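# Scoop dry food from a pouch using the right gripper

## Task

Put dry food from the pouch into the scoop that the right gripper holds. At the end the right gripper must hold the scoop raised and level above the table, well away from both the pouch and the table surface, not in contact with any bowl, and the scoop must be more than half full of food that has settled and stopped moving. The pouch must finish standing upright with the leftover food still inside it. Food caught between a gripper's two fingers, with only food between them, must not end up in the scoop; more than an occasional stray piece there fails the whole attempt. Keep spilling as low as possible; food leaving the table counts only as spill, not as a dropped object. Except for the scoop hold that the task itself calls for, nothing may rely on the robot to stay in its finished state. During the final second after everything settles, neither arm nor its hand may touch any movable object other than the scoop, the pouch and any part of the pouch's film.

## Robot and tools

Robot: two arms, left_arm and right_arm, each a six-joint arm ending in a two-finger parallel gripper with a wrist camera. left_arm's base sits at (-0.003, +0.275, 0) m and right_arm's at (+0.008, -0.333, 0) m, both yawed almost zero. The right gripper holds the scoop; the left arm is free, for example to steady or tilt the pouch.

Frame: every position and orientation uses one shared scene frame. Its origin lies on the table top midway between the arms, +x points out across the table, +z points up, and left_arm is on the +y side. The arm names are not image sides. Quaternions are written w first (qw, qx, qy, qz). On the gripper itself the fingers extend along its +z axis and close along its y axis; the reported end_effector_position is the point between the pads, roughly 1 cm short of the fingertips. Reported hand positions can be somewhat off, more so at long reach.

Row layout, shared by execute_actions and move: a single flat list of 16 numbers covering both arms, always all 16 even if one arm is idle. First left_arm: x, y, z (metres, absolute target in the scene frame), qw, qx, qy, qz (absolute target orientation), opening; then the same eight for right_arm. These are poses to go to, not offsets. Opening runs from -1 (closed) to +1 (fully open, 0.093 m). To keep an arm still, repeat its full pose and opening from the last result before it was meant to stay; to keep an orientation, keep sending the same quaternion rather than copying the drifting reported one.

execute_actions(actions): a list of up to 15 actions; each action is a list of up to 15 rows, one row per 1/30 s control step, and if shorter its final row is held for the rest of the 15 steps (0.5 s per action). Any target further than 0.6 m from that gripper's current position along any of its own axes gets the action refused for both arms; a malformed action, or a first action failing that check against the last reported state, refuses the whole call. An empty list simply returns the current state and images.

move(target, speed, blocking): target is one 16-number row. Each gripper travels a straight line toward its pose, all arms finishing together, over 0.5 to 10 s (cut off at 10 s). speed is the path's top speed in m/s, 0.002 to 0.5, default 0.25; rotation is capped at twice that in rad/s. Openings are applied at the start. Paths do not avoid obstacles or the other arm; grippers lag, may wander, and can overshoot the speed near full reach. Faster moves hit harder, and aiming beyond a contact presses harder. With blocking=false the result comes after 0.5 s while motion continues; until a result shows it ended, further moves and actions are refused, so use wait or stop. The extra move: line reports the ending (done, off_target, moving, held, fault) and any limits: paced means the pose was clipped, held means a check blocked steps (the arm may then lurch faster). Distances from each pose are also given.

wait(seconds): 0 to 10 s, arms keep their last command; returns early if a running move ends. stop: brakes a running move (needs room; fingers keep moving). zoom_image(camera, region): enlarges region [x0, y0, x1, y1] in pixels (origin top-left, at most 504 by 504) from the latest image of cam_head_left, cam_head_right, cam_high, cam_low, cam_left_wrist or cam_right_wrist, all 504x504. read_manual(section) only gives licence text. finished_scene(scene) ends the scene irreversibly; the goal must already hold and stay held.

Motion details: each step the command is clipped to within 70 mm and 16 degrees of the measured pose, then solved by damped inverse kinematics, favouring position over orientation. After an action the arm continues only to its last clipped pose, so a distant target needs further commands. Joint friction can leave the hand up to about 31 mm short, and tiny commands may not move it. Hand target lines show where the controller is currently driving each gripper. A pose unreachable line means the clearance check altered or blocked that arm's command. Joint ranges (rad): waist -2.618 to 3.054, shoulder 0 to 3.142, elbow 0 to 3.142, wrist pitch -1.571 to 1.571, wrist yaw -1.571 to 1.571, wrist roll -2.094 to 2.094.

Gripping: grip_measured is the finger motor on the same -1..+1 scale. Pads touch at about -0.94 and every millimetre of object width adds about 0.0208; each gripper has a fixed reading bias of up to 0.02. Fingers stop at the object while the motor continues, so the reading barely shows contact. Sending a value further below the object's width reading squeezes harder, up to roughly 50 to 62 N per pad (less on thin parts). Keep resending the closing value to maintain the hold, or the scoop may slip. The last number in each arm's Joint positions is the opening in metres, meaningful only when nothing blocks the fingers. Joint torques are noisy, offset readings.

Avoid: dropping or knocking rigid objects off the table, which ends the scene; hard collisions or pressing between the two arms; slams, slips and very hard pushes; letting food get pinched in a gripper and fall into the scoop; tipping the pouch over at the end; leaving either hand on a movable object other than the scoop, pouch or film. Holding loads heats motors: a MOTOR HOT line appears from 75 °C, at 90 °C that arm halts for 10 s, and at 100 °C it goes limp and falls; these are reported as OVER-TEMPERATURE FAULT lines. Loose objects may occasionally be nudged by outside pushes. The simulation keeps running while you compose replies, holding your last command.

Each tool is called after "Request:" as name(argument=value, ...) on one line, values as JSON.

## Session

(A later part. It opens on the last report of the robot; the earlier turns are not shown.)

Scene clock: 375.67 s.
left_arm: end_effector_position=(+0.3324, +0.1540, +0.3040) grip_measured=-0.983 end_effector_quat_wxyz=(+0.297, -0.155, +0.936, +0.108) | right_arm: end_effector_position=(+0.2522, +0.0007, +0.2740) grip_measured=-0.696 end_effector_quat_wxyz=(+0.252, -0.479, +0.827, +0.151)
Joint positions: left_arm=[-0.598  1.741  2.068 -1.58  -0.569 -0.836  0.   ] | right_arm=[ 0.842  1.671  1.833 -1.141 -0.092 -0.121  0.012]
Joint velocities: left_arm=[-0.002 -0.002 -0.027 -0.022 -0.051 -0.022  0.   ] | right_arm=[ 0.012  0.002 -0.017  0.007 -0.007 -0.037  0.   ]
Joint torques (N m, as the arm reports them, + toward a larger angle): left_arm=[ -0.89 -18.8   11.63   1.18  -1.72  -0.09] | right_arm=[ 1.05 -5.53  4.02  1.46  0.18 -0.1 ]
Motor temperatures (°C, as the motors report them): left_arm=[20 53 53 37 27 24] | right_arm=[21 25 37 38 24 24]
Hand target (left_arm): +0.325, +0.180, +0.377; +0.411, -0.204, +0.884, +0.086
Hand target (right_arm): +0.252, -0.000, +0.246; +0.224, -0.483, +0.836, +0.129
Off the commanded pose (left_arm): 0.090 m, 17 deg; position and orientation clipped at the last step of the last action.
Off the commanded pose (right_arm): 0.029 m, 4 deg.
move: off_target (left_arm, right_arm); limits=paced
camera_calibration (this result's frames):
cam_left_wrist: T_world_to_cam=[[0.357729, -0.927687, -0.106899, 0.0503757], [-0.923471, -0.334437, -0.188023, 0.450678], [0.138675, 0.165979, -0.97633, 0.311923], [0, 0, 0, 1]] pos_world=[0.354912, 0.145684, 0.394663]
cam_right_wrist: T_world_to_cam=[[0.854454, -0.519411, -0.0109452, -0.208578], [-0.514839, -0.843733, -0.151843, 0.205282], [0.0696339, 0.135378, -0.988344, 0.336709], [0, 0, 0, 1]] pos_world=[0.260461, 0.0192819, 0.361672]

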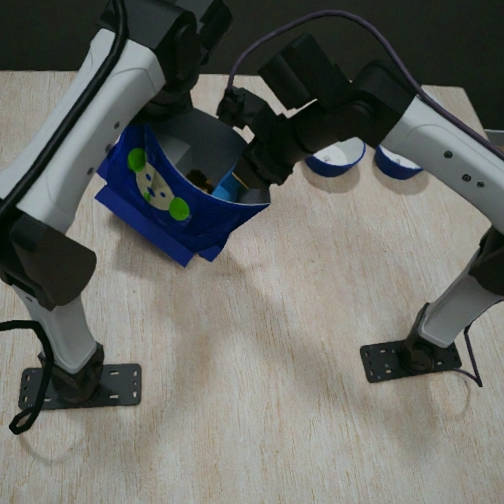

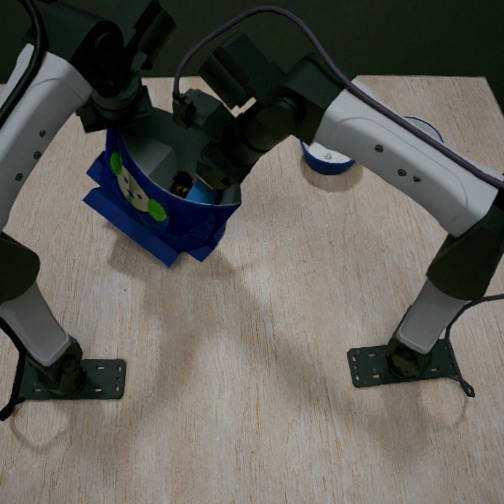

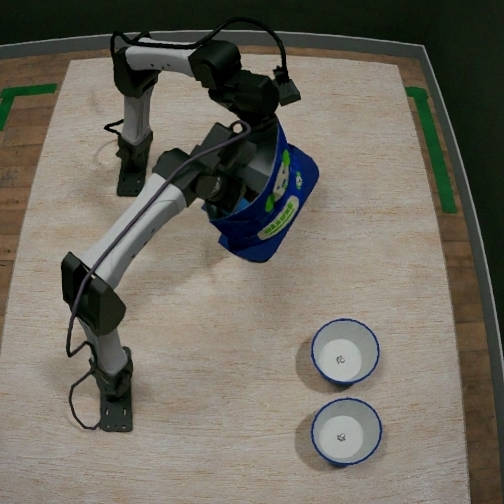

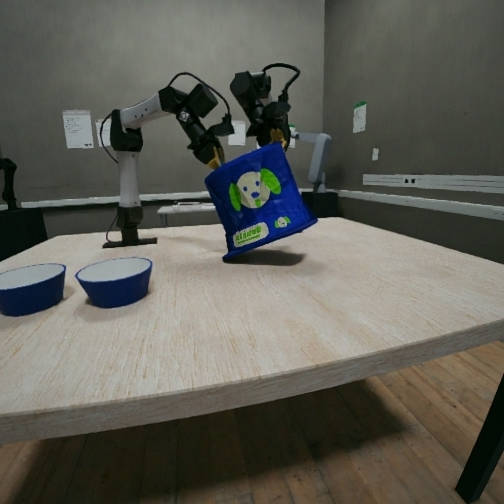

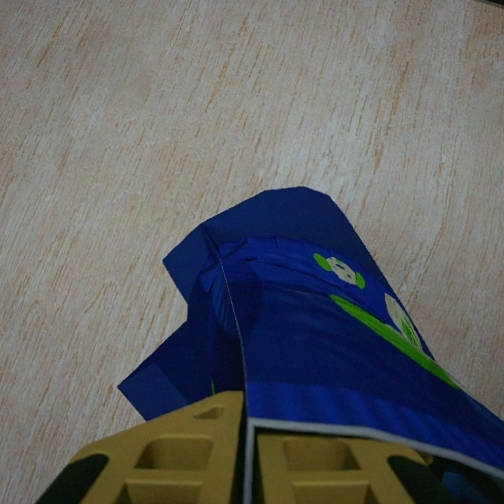

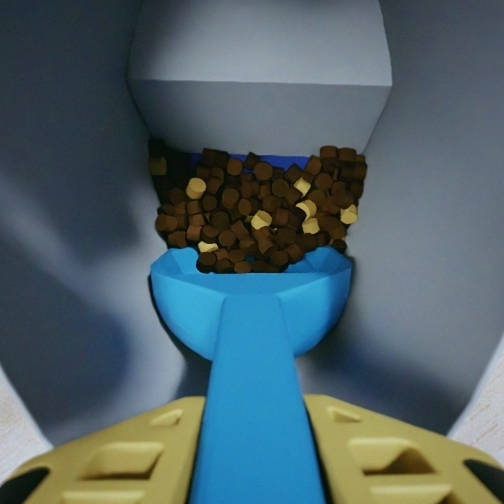

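Request:
move(target=[0.33,0.18,0.39,0.42,-0.20,0.88,0.09,-1, 0.266,0.025,0.225,0.24,-0.481,0.832,0.139,-1], speed=0.04)

Scene clock: 388.13 s.
left_arm: end_effector_position=(+0.3371, +0.1630, +0.3113) grip_measured=-0.983 end_effector_quat_wxyz=(+0.312, -0.165, +0.928, +0.120) | right_arm: end_effector_position=(+0.2590, +0.0142, +0.2718) grip_measured=-0.696 end_effector_quat_wxyz=(+0.278, -0.478, +0.817, +0.163)
Joint positions: left_arm=[-0.584  1.743  2.084 -1.58  -0.607 -0.835  0.   ] | right_arm=[ 0.849  1.668  1.784 -1.037 -0.092 -0.12   0.012]
Joint velocities: left_arm=[ 0.017 -0.012  0.012 -0.037  0.022 -0.051  0.   ] | right_arm=[-0.012 -0.007 -0.012 -0.066 -0.051 -0.037 -0.001]
Joint torques (N m, as the arm reports them, + toward a larger angle): left_arm=[ -1.43 -18.7   12.1    1.15  -1.44   0.  ] | right_arm=[ 1.3  -2.27  3.71  1.8   0.18 -0.03]
Motor temperatures (°C, as the motors report them): left_arm=[20 56 55 37 28 24] | right_arm=[21 26 35 37 24 24]
Hand target (left_arm): +0.325, +0.182, +0.382; +0.417, -0.204, +0.882, +0.086
Hand target (right_arm): +0.264, +0.022, +0.226; +0.239, -0.481, +0.832, +0.139
Off the commanded pose (left_arm): 0.081 m, 15 deg; position clipped at the last step of the last action.
Off the commanded pose (right_arm): 0.048 m, 5 deg.
move: off_target (left_arm, right_arm); limits=paced
camera_calibration (this result's frames):
cam_left_wrist: T_world_to_cam=[[0.384436, -0.915806, -0.116227, 0.0497709], [-0.908268, -0.352711, -0.22504, 0.46885], [0.165099, 0.192079, -0.967392, 0.300943], [0, 0, 0, 1]] pos_world=[0.357022, 0.153144, 0.402425]
cam_right_wrist: T_world_to_cam=[[0.857915, -0.51377, -0.00462123, -0.21015], [-0.503198, -0.838376, -0.209568, 0.232455], [0.103795, 0.182117, -0.977783, 0.319811], [0, 0, 0, 1]] pos_world=[0.264067, 0.0286723, 0.36045]

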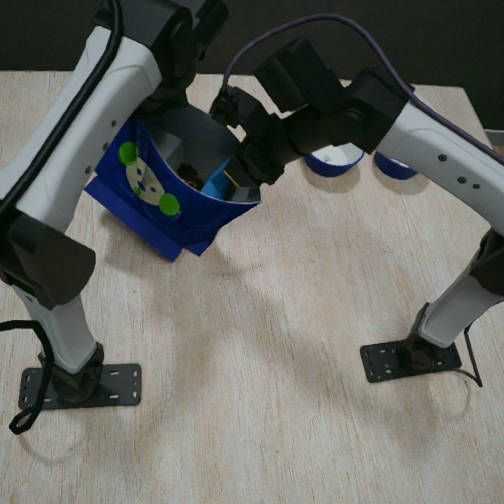

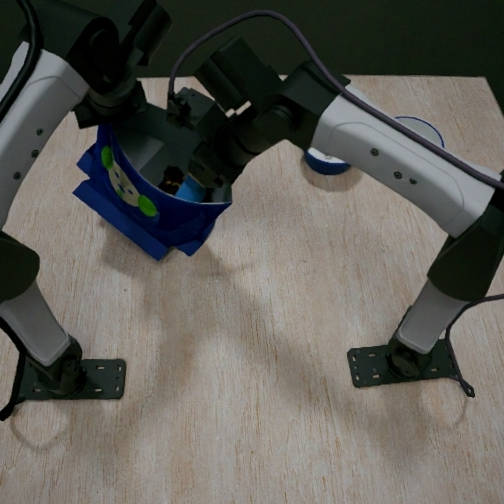

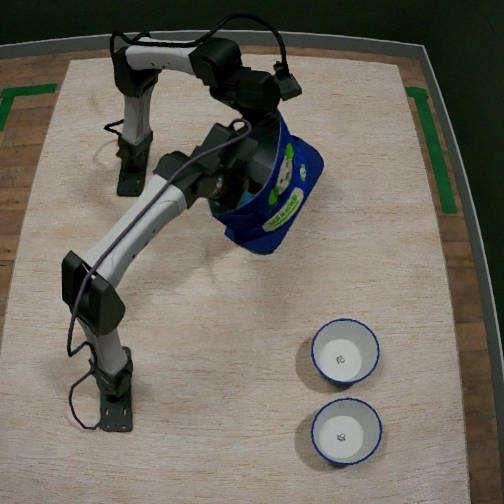

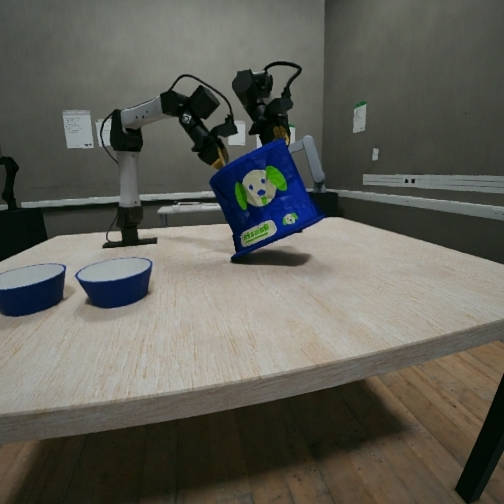

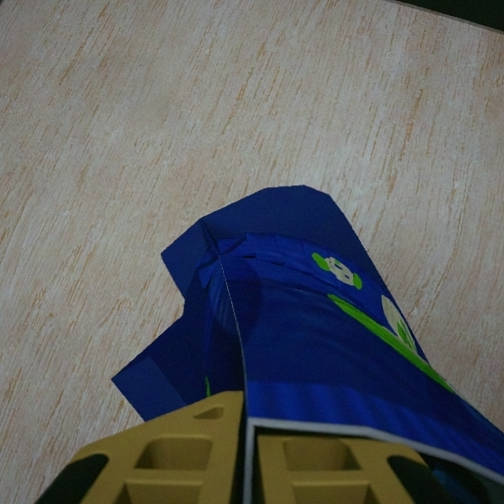

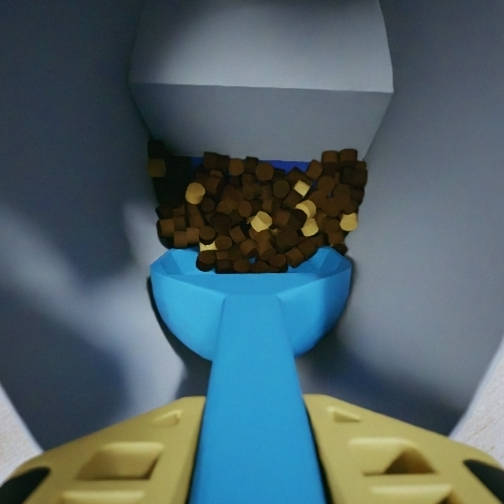

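Request:
move(target=[0.275,0.07,0.36,0.40,-0.14,0.90,0.05,-1, 0.224,-0.049,0.225,0.42,-0.437,0.758,0.242,-1], speed=0.035)

Scene clock: 397.50 s.
left_arm: end_effector_position=(+0.2940, +0.0790, +0.3326) grip_measured=-0.983 end_effector_quat_wxyz=(+0.407, -0.115, +0.902, +0.087) | right_arm: end_effector_position=(+0.2181, -0.0524, +0.2432) grip_measured=-0.696 end_effector_quat_wxyz=(+0.429, -0.440, +0.751, +0.240)
Joint positions: left_arm=[-0.927  1.73   2.07  -1.58  -0.809 -1.043  0.   ] | right_arm=[ 0.79   1.073  0.926 -0.404 -0.163 -0.12   0.012]
Joint velocities: left_arm=[ 0.017  0.007 -0.012  0.037 -0.051 -0.037  0.   ] | right_arm=[ 0.002  0.007 -0.002  0.037 -0.051 -0.007  0.   ]
Joint torques (N m, as the arm reports them, + toward a larger angle): left_arm=[ -3.7  -13.83   8.47   0.86  -0.33  -0.17] | right_arm=[-0.29 -0.68  5.47  2.38 -0.02 -0.02]
Motor temperatures (°C, as the motors report them): left_arm=[21 56 54 37 27 24] | right_arm=[21 26 34 38 24 24]
Hand target (left_arm): +0.276, +0.072, +0.359; +0.425, -0.123, +0.897, +0.029
Hand target (right_arm): +0.223, -0.050, +0.225; +0.420, -0.436, +0.759, +0.239
Off the commanded pose (left_arm): 0.035 m, 5 deg.
Off the commanded pose (right_arm): 0.019 m, 1 deg.
joint sent to its limit (left arm) — the command would take joint 4 (wrist pitch) past its lower limit, so that joint was sent only as far as its limit.
move: off_target (left_arm, right_arm)
camera_calibration (this result's frames):
cam_left_wrist: T_world_to_cam=[[0.281893, -0.957666, -0.0584218, 0.00604844], [-0.885172, -0.236097, -0.40091, 0.447314], [0.370144, 0.164727, -0.914253, 0.269014], [0, 0, 0, 1]] pos_world=[0.294671, 0.0670878, 0.425633]
cam_right_wrist: T_world_to_cam=[[0.855223, -0.51825, 0.00326001, -0.210924], [-0.430833, -0.714435, -0.55133, 0.223851], [0.288056, 0.470105, -0.834281, 0.24825], [0, 0, 0, 1]] pos_world=[0.20532, -0.0660872, 0.331214]

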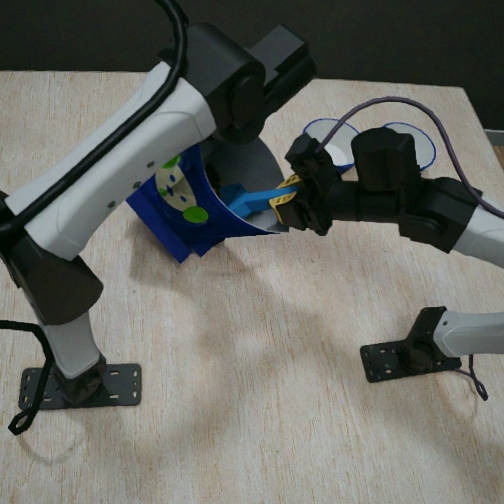

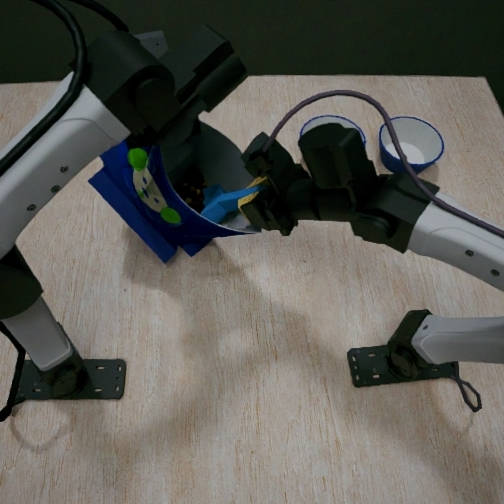

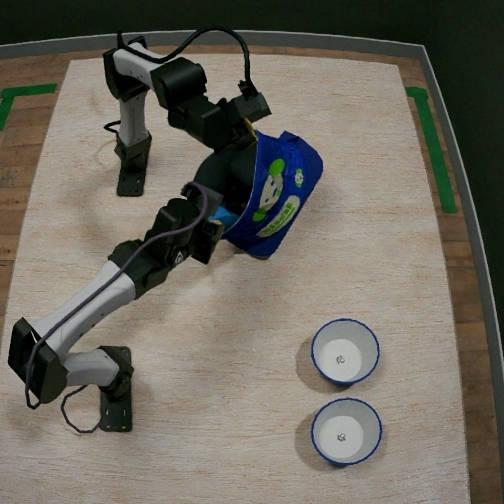

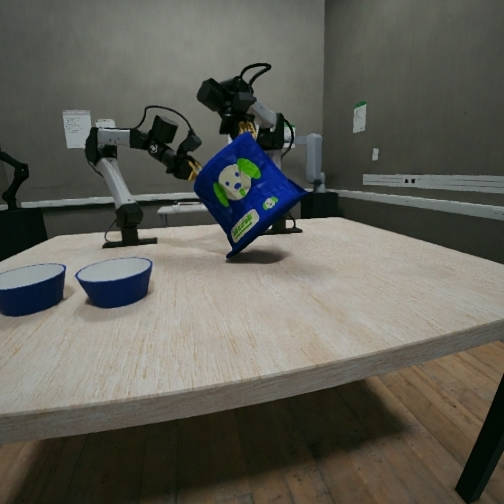

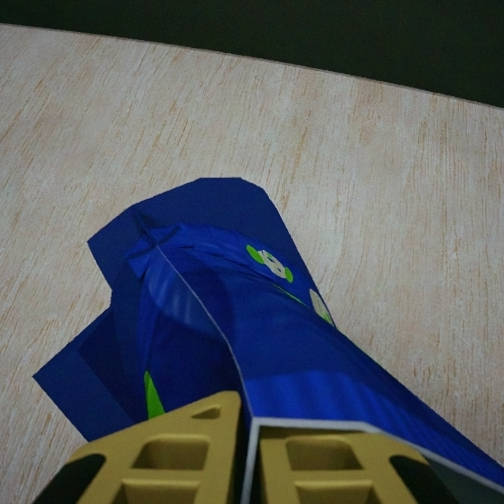

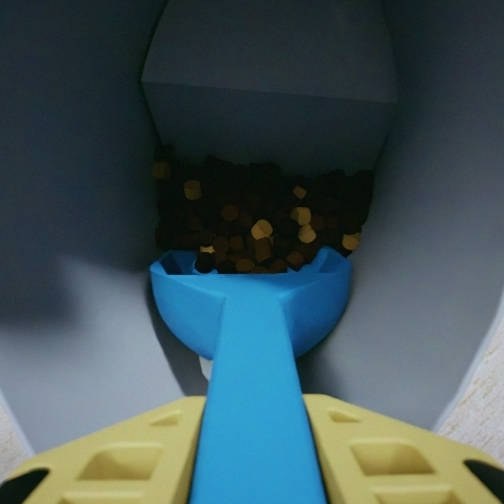

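Request:
move(target=[0.225,-0.035,0.335,0.42,-0.08,0.90,0.0,-1, 0.184,-0.114,0.175,0.562,-0.38,0.658,0.325,-1], speed=0.035)

Scene clock: 406.70 s.
left_arm: end_effector_position=(+0.2410, -0.0169, +0.3243) grip_measured=-0.983 end_effector_quat_wxyz=(+0.441, -0.062, +0.895, +0.021) | right_arm: end_effector_position=(+0.1826, -0.1101, +0.1947) grip_measured=-0.696 end_effector_quat_wxyz=(+0.583, -0.383, +0.637, +0.329)
Joint positions: left_arm=[-1.217  1.837  2.137 -1.58  -0.88  -1.222  0.   ] | right_arm=[ 0.635  0.564  0.189  0.264 -0.36  -0.068  0.012]
Joint velocities: left_arm=[-0.002 -0.012  0.002  0.066 -0.022 -0.022  0.   ] | right_arm=[-0.002 -0.002 -0.012 -0.037 -0.081  0.007 -0.001]
Joint torques (N m, as the arm reports them, + toward a larger angle): left_arm=[ -3.73 -10.03   9.13   0.78  -0.28  -0.21] | right_arm=[-0.22  1.16  6.83  1.84  0.12 -0.04]
Motor temperatures (°C, as the motors report them): left_arm=[21 54 53 36 26 24] | right_arm=[21 25 34 39 24 24]
Hand target (left_arm): +0.223, -0.033, +0.334; +0.438, -0.064, +0.897, -0.022
Hand target (right_arm): +0.184, -0.113, +0.175; +0.564, -0.379, +0.659, +0.323
Off the commanded pose (left_arm): 0.026 m, 4 deg.
Off the commanded pose (right_arm): 0.020 m, 3 deg.
joint sent to its limit (left arm) — the command would take joint 4 (wrist pitch) past its lower limit, so that joint was sent only as far as its limit.
move: off_target (left_arm, right_arm)
camera_calibration (this result's frames):
cam_left_wrist: T_world_to_cam=[[0.131898, -0.991015, 0.0221731, -0.0618606], [-0.882537, -0.127587, -0.452603, 0.392327], [0.451365, 0.040129, -0.891437, 0.267758], [0, 0, 0, 1]] pos_world=[0.233546, -0.0219938, 0.417629]
cam_right_wrist: T_world_to_cam=[[0.863761, -0.503876, 0.0050924, -0.210686], [-0.259196, -0.452944, -0.853029, 0.196777], [0.432128, 0.735493, -0.521838, 0.187238], [0, 0, 0, 1]] pos_world=[0.152075, -0.154743, 0.266637]

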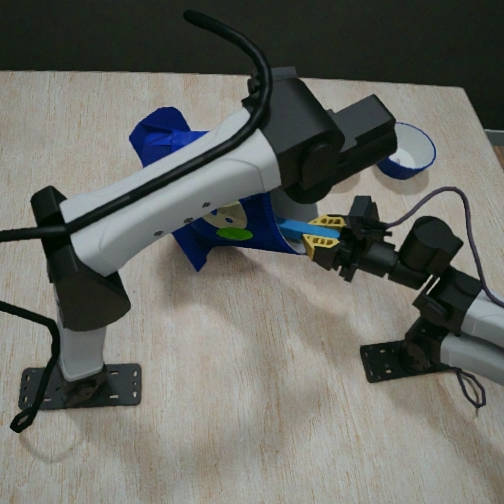

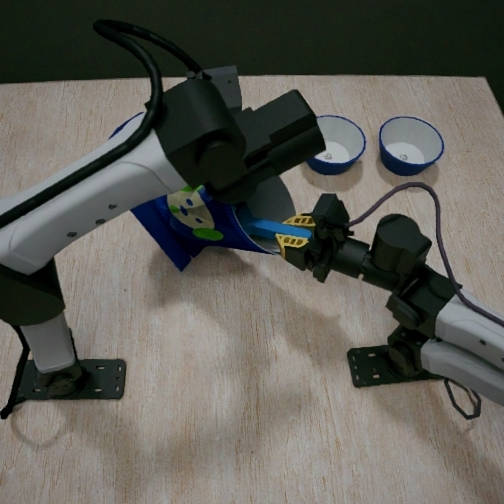

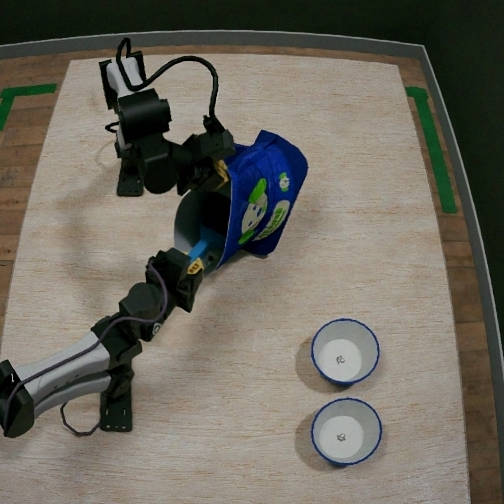

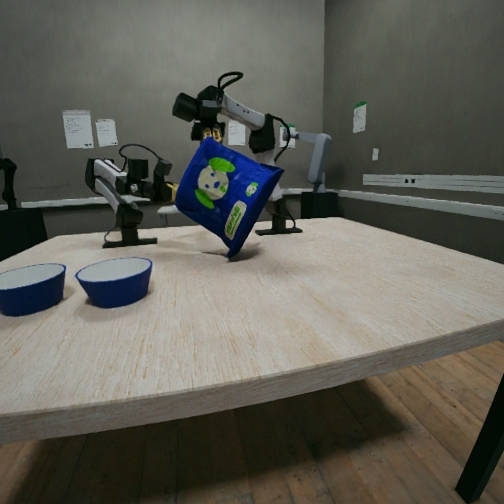

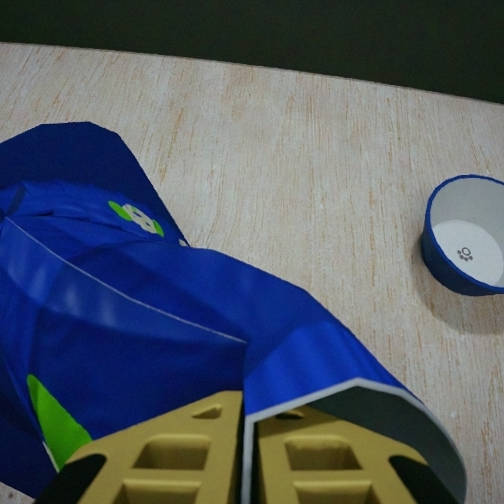

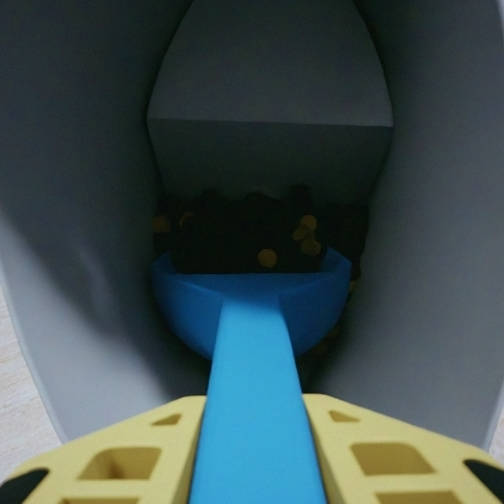

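Request:
execute_actions(actions=[])

Scene clock: 421.03 s.
left_arm: end_effector_position=(+0.2410, -0.0169, +0.3243) grip_measured=-0.983 end_effector_quat_wxyz=(+0.441, -0.062, +0.895, +0.021) | right_arm: end_effector_position=(+0.1826, -0.1102, +0.1948) grip_measured=-0.696 end_effector_quat_wxyz=(+0.583, -0.383, +0.636, +0.329)
Joint positions: left_arm=[-1.217  1.837  2.137 -1.58  -0.88  -1.224  0.   ] | right_arm=[ 0.635  0.564  0.189  0.264 -0.361 -0.068  0.012]
Joint velocities: left_arm=[-0.002 -0.002  0.012 -0.022 -0.081 -0.022  0.   ] | right_arm=[-0.007 -0.027  0.007 -0.066 -0.022  0.007 -0.001]
Joint torques (N m, as the arm reports them, + toward a larger angle): left_arm=[-3.74 -9.99  9.14  0.78 -0.29 -0.21] | right_arm=[-0.16  1.09  6.81  1.84  0.11 -0.05]
Motor temperatures (°C, as the motors report them): left_arm=[22 51 52 36 25 24] | right_arm=[21 24 34 39 24 24]
Hand target (left_arm): +0.223, -0.033, +0.334; +0.438, -0.064, +0.897, -0.022
Hand target (right_arm): +0.184, -0.113, +0.175; +0.564, -0.379, +0.659, +0.323
Off the commanded pose (left_arm): 0.026 m, 4 deg.
Off the commanded pose (right_arm): 0.020 m, 3 deg.
camera_calibration (this result's frames):
cam_left_wrist: T_world_to_cam=[[0.132588, -0.990903, 0.0230794, -0.0623187], [-0.8824, -0.128611, -0.45258, 0.392269], [0.451431, 0.0396415, -0.891425, 0.26773], [0, 0, 0, 1]] pos_world=[0.233539, -0.0219149, 0.417632]
cam_right_wrist: T_world_to_cam=[[0.863948, -0.503555, 0.00510294, -0.210698], [-0.258846, -0.452749, -0.853239, 0.196834], [0.431963, 0.735834, -0.521495, 0.187346], [0, 0, 0, 1]] pos_world=[0.152056, -0.154837, 0.266721]

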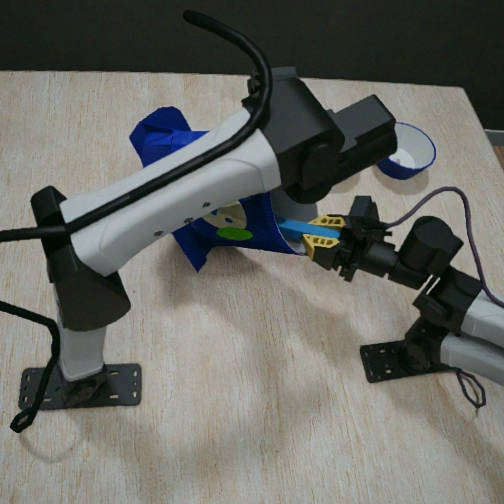

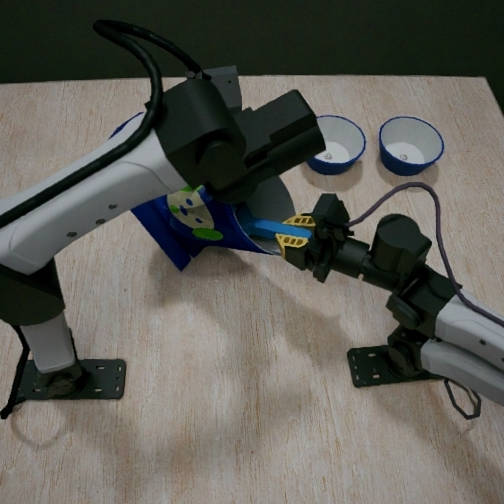

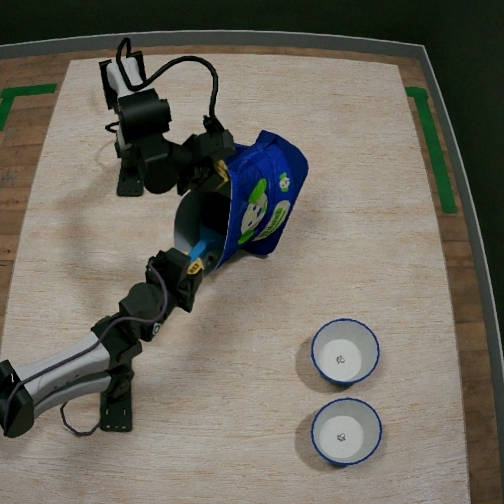

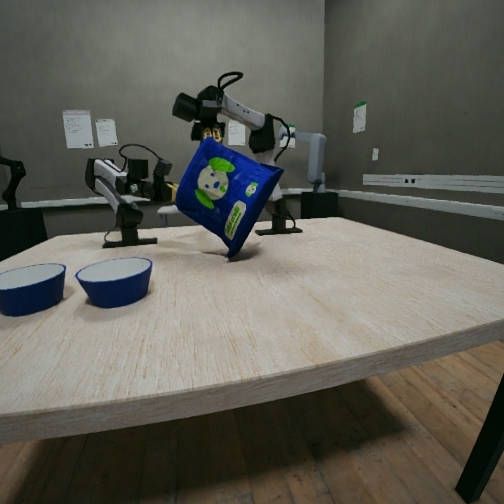

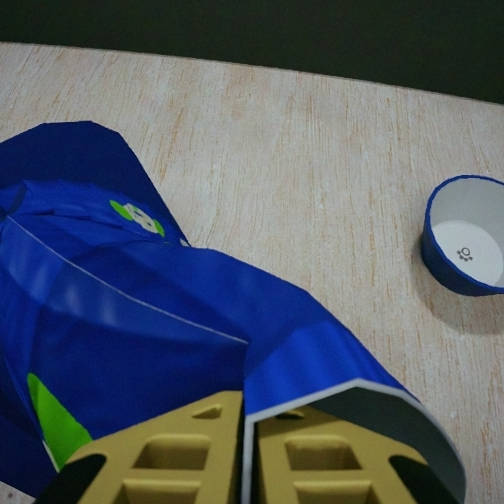

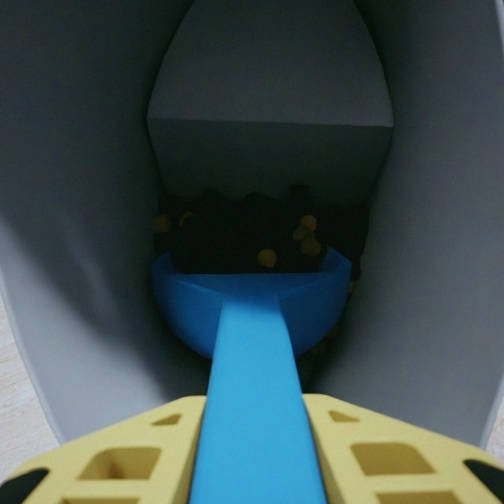

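Request:
move(target=[0.225,-0.035,0.335,0.42,-0.08,0.90,0.0,-1,0.188,-0.104,0.19,0.623,-0.347,0.602,0.36,-1], speed=0.04)

Request:
move(target=[0.225,-0.035,0.335,0.42,-0.08,0.90,0.0,-1,0.190,-0.100,0.195,0.668,-0.318,0.551,0.386,-1], speed=0.04)

Scene clock: 429.10 s.
left_arm: end_effector_position=(+0.2425, -0.0157, +0.3246) grip_measured=-0.983 end_effector_quat_wxyz=(+0.441, -0.063, +0.895, +0.022) | right_arm: end_effector_position=(+0.1874, -0.1067, +0.1889) grip_measured=-0.696 end_effector_quat_wxyz=(+0.622, -0.353, +0.603, +0.354)
Joint positions: left_arm=[-1.211  1.837  2.139 -1.58  -0.879 -1.219  0.   ] | right_arm=[ 0.639  0.72   0.051  0.696 -0.349 -0.002  0.012]
Joint velocities: left_arm=[-0.007  0.002 -0.012 -0.037  0.007 -0.007  0.   ] | right_arm=[-0.002  0.017 -0.027  0.007  0.051  0.051  0.001]
Joint torques (N m, as the arm reports them, + toward a larger angle): left_arm=[-3.77 -9.66  9.76  0.78 -0.21 -0.2 ] | right_arm=[1.71 2.27 8.56 2.24 0.19 0.02]
Motor temperatures (°C, as the motors report them): left_arm=[22 49 52 36 25 24] | right_arm=[21 24 34 39 24 24]
Hand target (left_arm): +0.225, -0.034, +0.334; +0.435, -0.065, +0.898, -0.025
Hand target (right_arm): +0.188, -0.104, +0.190; +0.622, -0.347, +0.603, +0.359
Off the commanded pose (left_arm): 0.028 m, 4 deg.
Off the commanded pose (right_arm): 0.003 m, 1 deg.
joint sent to its limit (left arm) — the command would take joint 4 (wrist pitch) past its lower limit, so that joint was sent only as far as its limit.
move: off_target (left_arm)
camera_calibration (this result's frames):
cam_left_wrist: T_world_to_cam=[[0.134951, -0.990624, 0.0212514, -0.0612834], [-0.882473, -0.129915, -0.452067, 0.393833], [0.450589, 0.0422529, -0.891731, 0.267635], [0, 0, 0, 1]] pos_world=[0.235223, -0.0208523, 0.417999]
cam_right_wrist: T_world_to_cam=[[0.859537, -0.510896, -0.0134769, -0.209512], [-0.21855, -0.343598, -0.913332, 0.2101], [0.461988, 0.787988, -0.406992, 0.157996], [0, 0, 0, 1]] pos_world=[0.153009, -0.159348, 0.25337]

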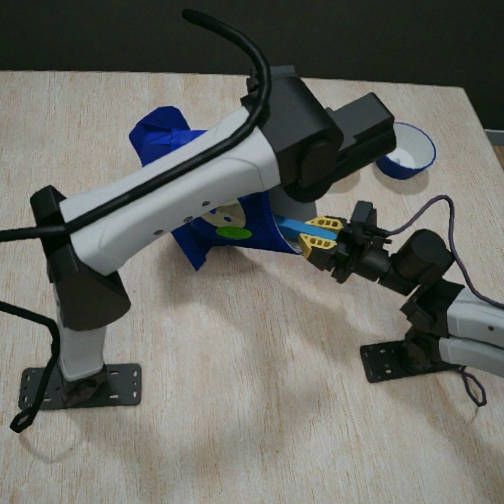

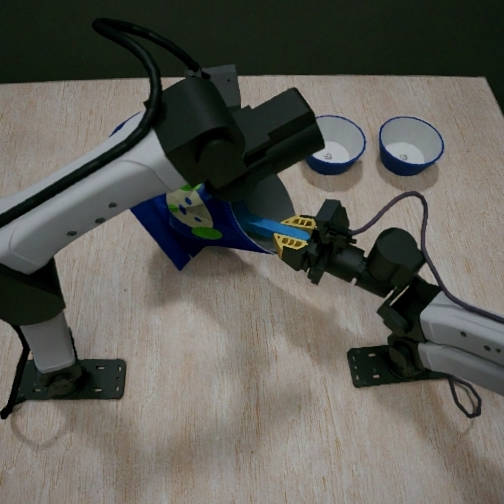

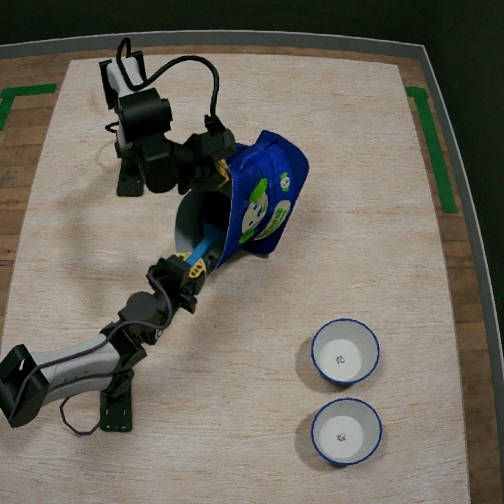

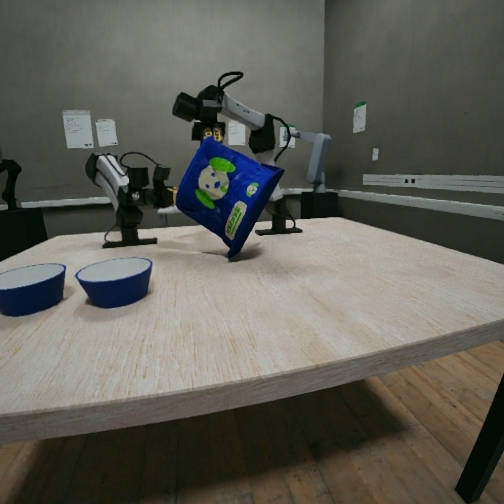

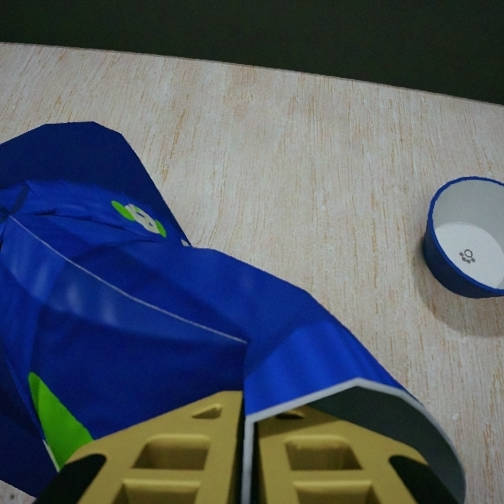

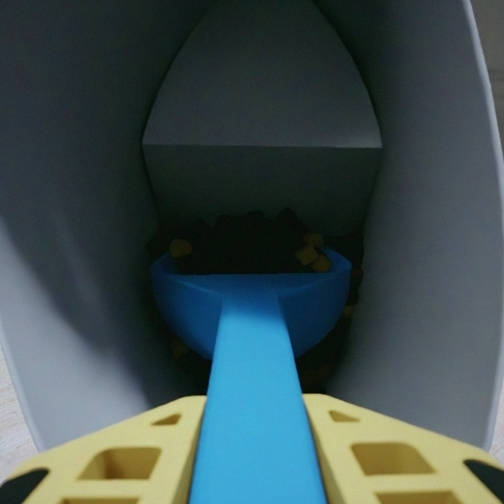

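Scene clock: 431.53 s.
left_arm: end_effector_position=(+0.2454, -0.0150, +0.3232) grip_measured=-0.983 end_effector_quat_wxyz=(+0.440, -0.065, +0.895, +0.026) | right_arm: end_effector_position=(+0.1931, -0.1010, +0.1854) grip_measured=-0.696 end_effector_quat_wxyz=(+0.639, -0.338, +0.585, +0.368)
Joint positions: left_arm=[-1.203  1.843  2.141 -1.58  -0.88  -1.216  0.   ] | right_arm=[ 0.646  0.973  0.005  1.06  -0.342  0.029  0.012]
Joint velocities: left_arm=[-0.012  0.042 -0.002 -0.037  0.007 -0.037  0.   ] | right_arm=[-0.022  0.002  0.012  0.007 -0.051  0.066 -0.001]
Joint torques (N m, as the arm reports them, + toward a larger angle): left_arm=[ -4.17 -10.45   9.55   0.77  -0.19  -0.25] | right_arm=[1.87 0.69 6.93 2.65 0.16 0.04]
Motor temperatures (°C, as the motors report them): left_arm=[22 49 52 36 25 24] | right_arm=[21 24 34 40 24 24]
Hand target (left_arm): +0.225, -0.033, +0.334; +0.434, -0.066, +0.898, -0.025
Hand target (right_arm): +0.190, -0.100, +0.196; +0.651, -0.330, +0.569, +0.378
Off the commanded pose (left_arm): 0.031 m, 4 deg.
Off the commanded pose (right_arm): 0.010 m, 6 deg.
joint sent to its limit (left arm) — the command would take joint 4 (wrist pitch) past its lower limit, so that joint was sent only as far as its limit.
joint sent to its limit (right arm) — the command would take joint 3 (elbow) past its lower limit, so that joint was sent only as far as its limit.
move: off_target (left_arm, right_arm)
camera_calibration (this result's frames):
cam_left_wrist: T_world_to_cam=[[0.141169, -0.989871, 0.015034, -0.0604372], [-0.882239, -0.13268, -0.45172, 0.395589], [0.449139, 0.0505053, -0.892033, 0.265648], [0, 0, 0, 1]] pos_world=[0.238223, -0.0207549, 0.416571]
cam_right_wrist: T_world_to_cam=[[0.860278, -0.509254, -0.0241343, -0.209566], [-0.197851, -0.28985, -0.936399, 0.21573], [0.469869, 0.810338, -0.350108, 0.139622], [0, 0, 0, 1]] pos_world=[0.157363, -0.157334, 0.245834]

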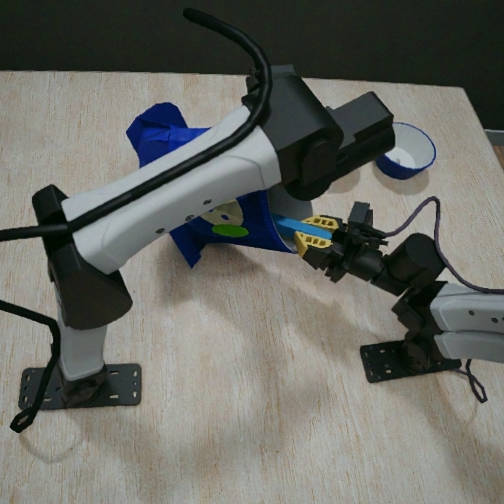

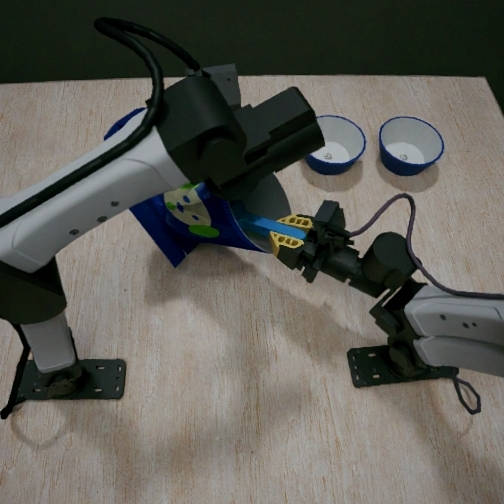

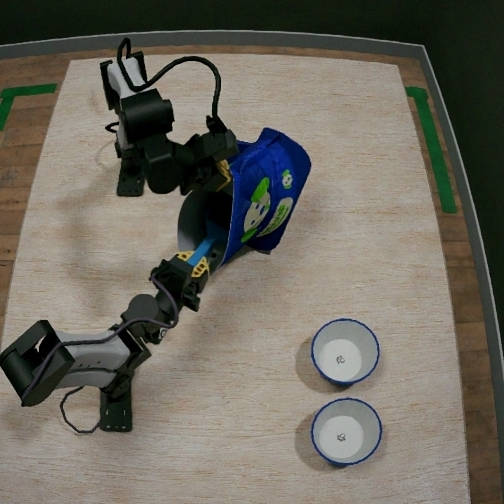

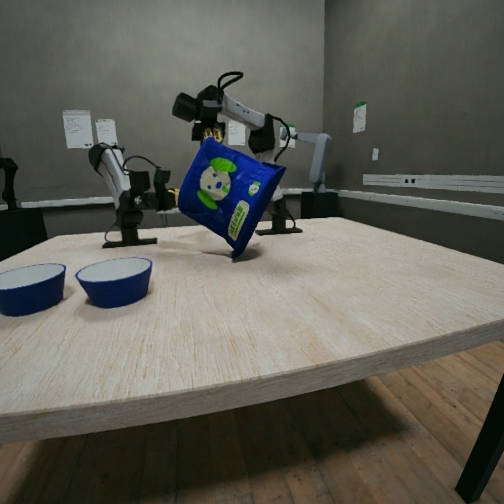

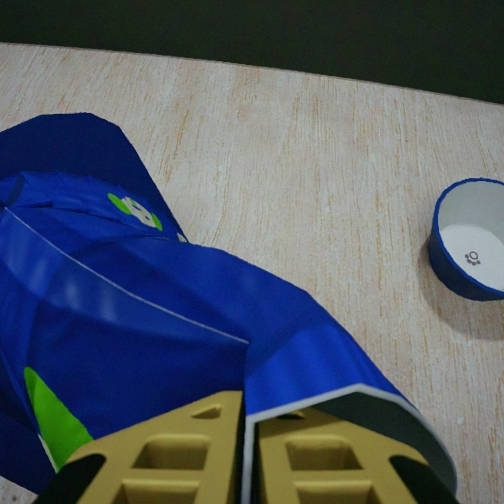

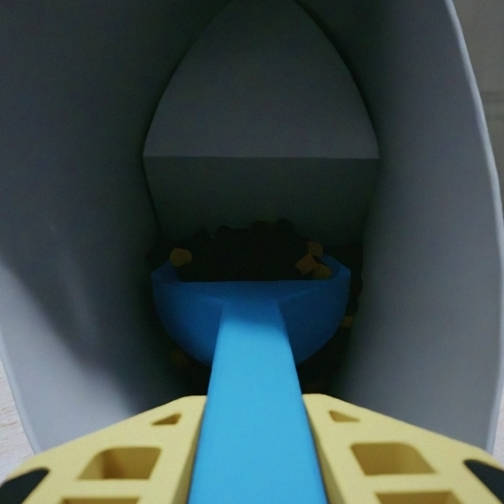

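Request:
move(target=[0.225,-0.035,0.335,0.42,-0.08,0.90,0.0,-1,0.184,-0.112,0.225,0.675,-0.313,0.542,0.39,-1], speed=0.03)

Scene clock: 436.03 s.
left_arm: end_effector_position=(+0.2365, -0.0229, +0.3214) grip_measured=-0.983 end_effector_quat_wxyz=(+0.431, -0.054, +0.901, +0.014) | right_arm: end_effector_position=(+0.1871, -0.1065, +0.1874) grip_measured=-0.696 end_effector_quat_wxyz=(+0.629, -0.331, +0.595, +0.375)
Joint positions: left_arm=[-1.227  1.844  2.147 -1.58  -0.855 -1.217  0.   ] | right_arm=[ 0.646  0.814  0.005  0.885 -0.34   0.057  0.012]
Joint velocities: left_arm=[ 0.002 -0.002  0.007  0.007 -0.037 -0.051  0.   ] | right_arm=[ 0.002 -0.017  0.002 -0.051  0.037 -0.11  -0.001]
Joint torques (N m, as the arm reports them, + toward a larger angle): left_arm=[ -2.7  -10.25   9.31   0.79  -0.43  -0.24] | right_arm=[ 0.08 -2.38  8.36  3.01  0.09  0.04]
Motor temperatures (°C, as the motors report them): left_arm=[22 48 52 35 25 25] | right_arm=[21 23 34 41 24 24]
Hand target (left_arm): +0.225, -0.034, +0.334; +0.435, -0.066, +0.898, -0.025
Hand target (right_arm): +0.183, -0.111, +0.224; +0.674, -0.314, +0.545, +0.389
Off the commanded pose (left_arm): 0.022 m, 4 deg.
Off the commanded pose (right_arm): 0.038 m, 9 deg.
joint sent to its limit (left arm) — the command would take joint 4 (wrist pitch) past its lower limit, so that joint was sent only as far as its limit.
move: off_target (left_arm, right_arm)
camera_calibration (this result's frames):
cam_left_wrist: T_world_to_cam=[[0.112397, -0.993314, 0.0263387, -0.0639409], [-0.894893, -0.112711, -0.431813, 0.382938], [0.431894, 0.0249643, -0.901579, 0.274995], [0, 0, 0, 1]] pos_world=[0.231107, -0.0272173, 0.414971]
cam_right_wrist: T_world_to_cam=[[0.858975, -0.508866, -0.0567281, -0.200761], [-0.231105, -0.286455, -0.929803, 0.220243], [0.456895, 0.811788, -0.363659, 0.152742], [0, 0, 0, 1]] pos_world=[0.153561, -0.163065, 0.24894]

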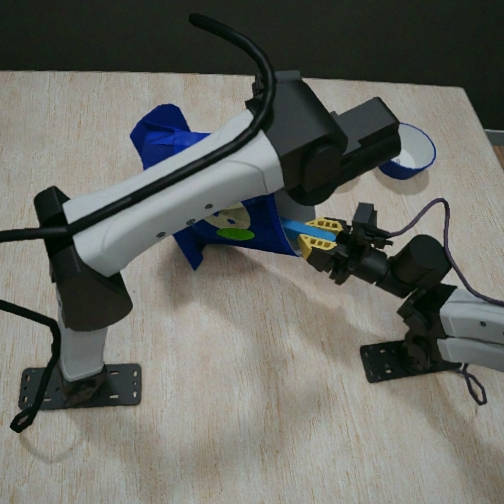

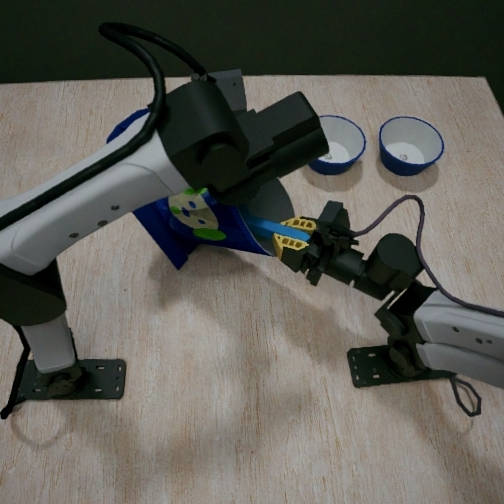

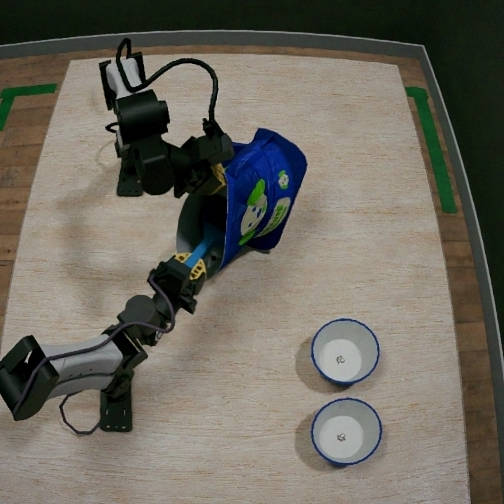

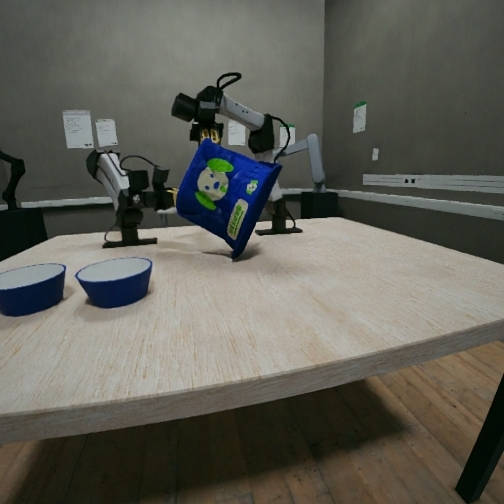

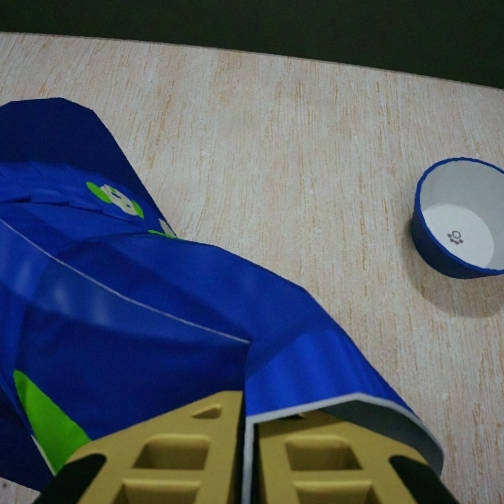

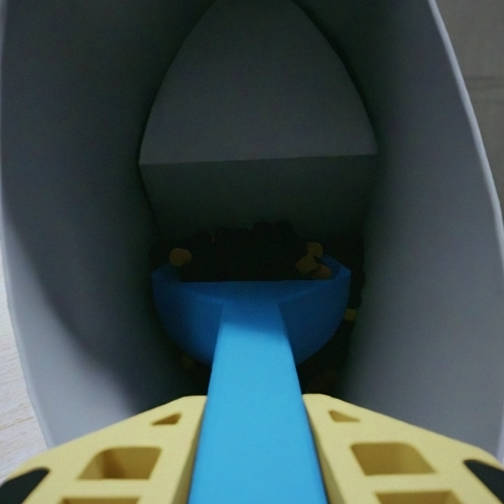

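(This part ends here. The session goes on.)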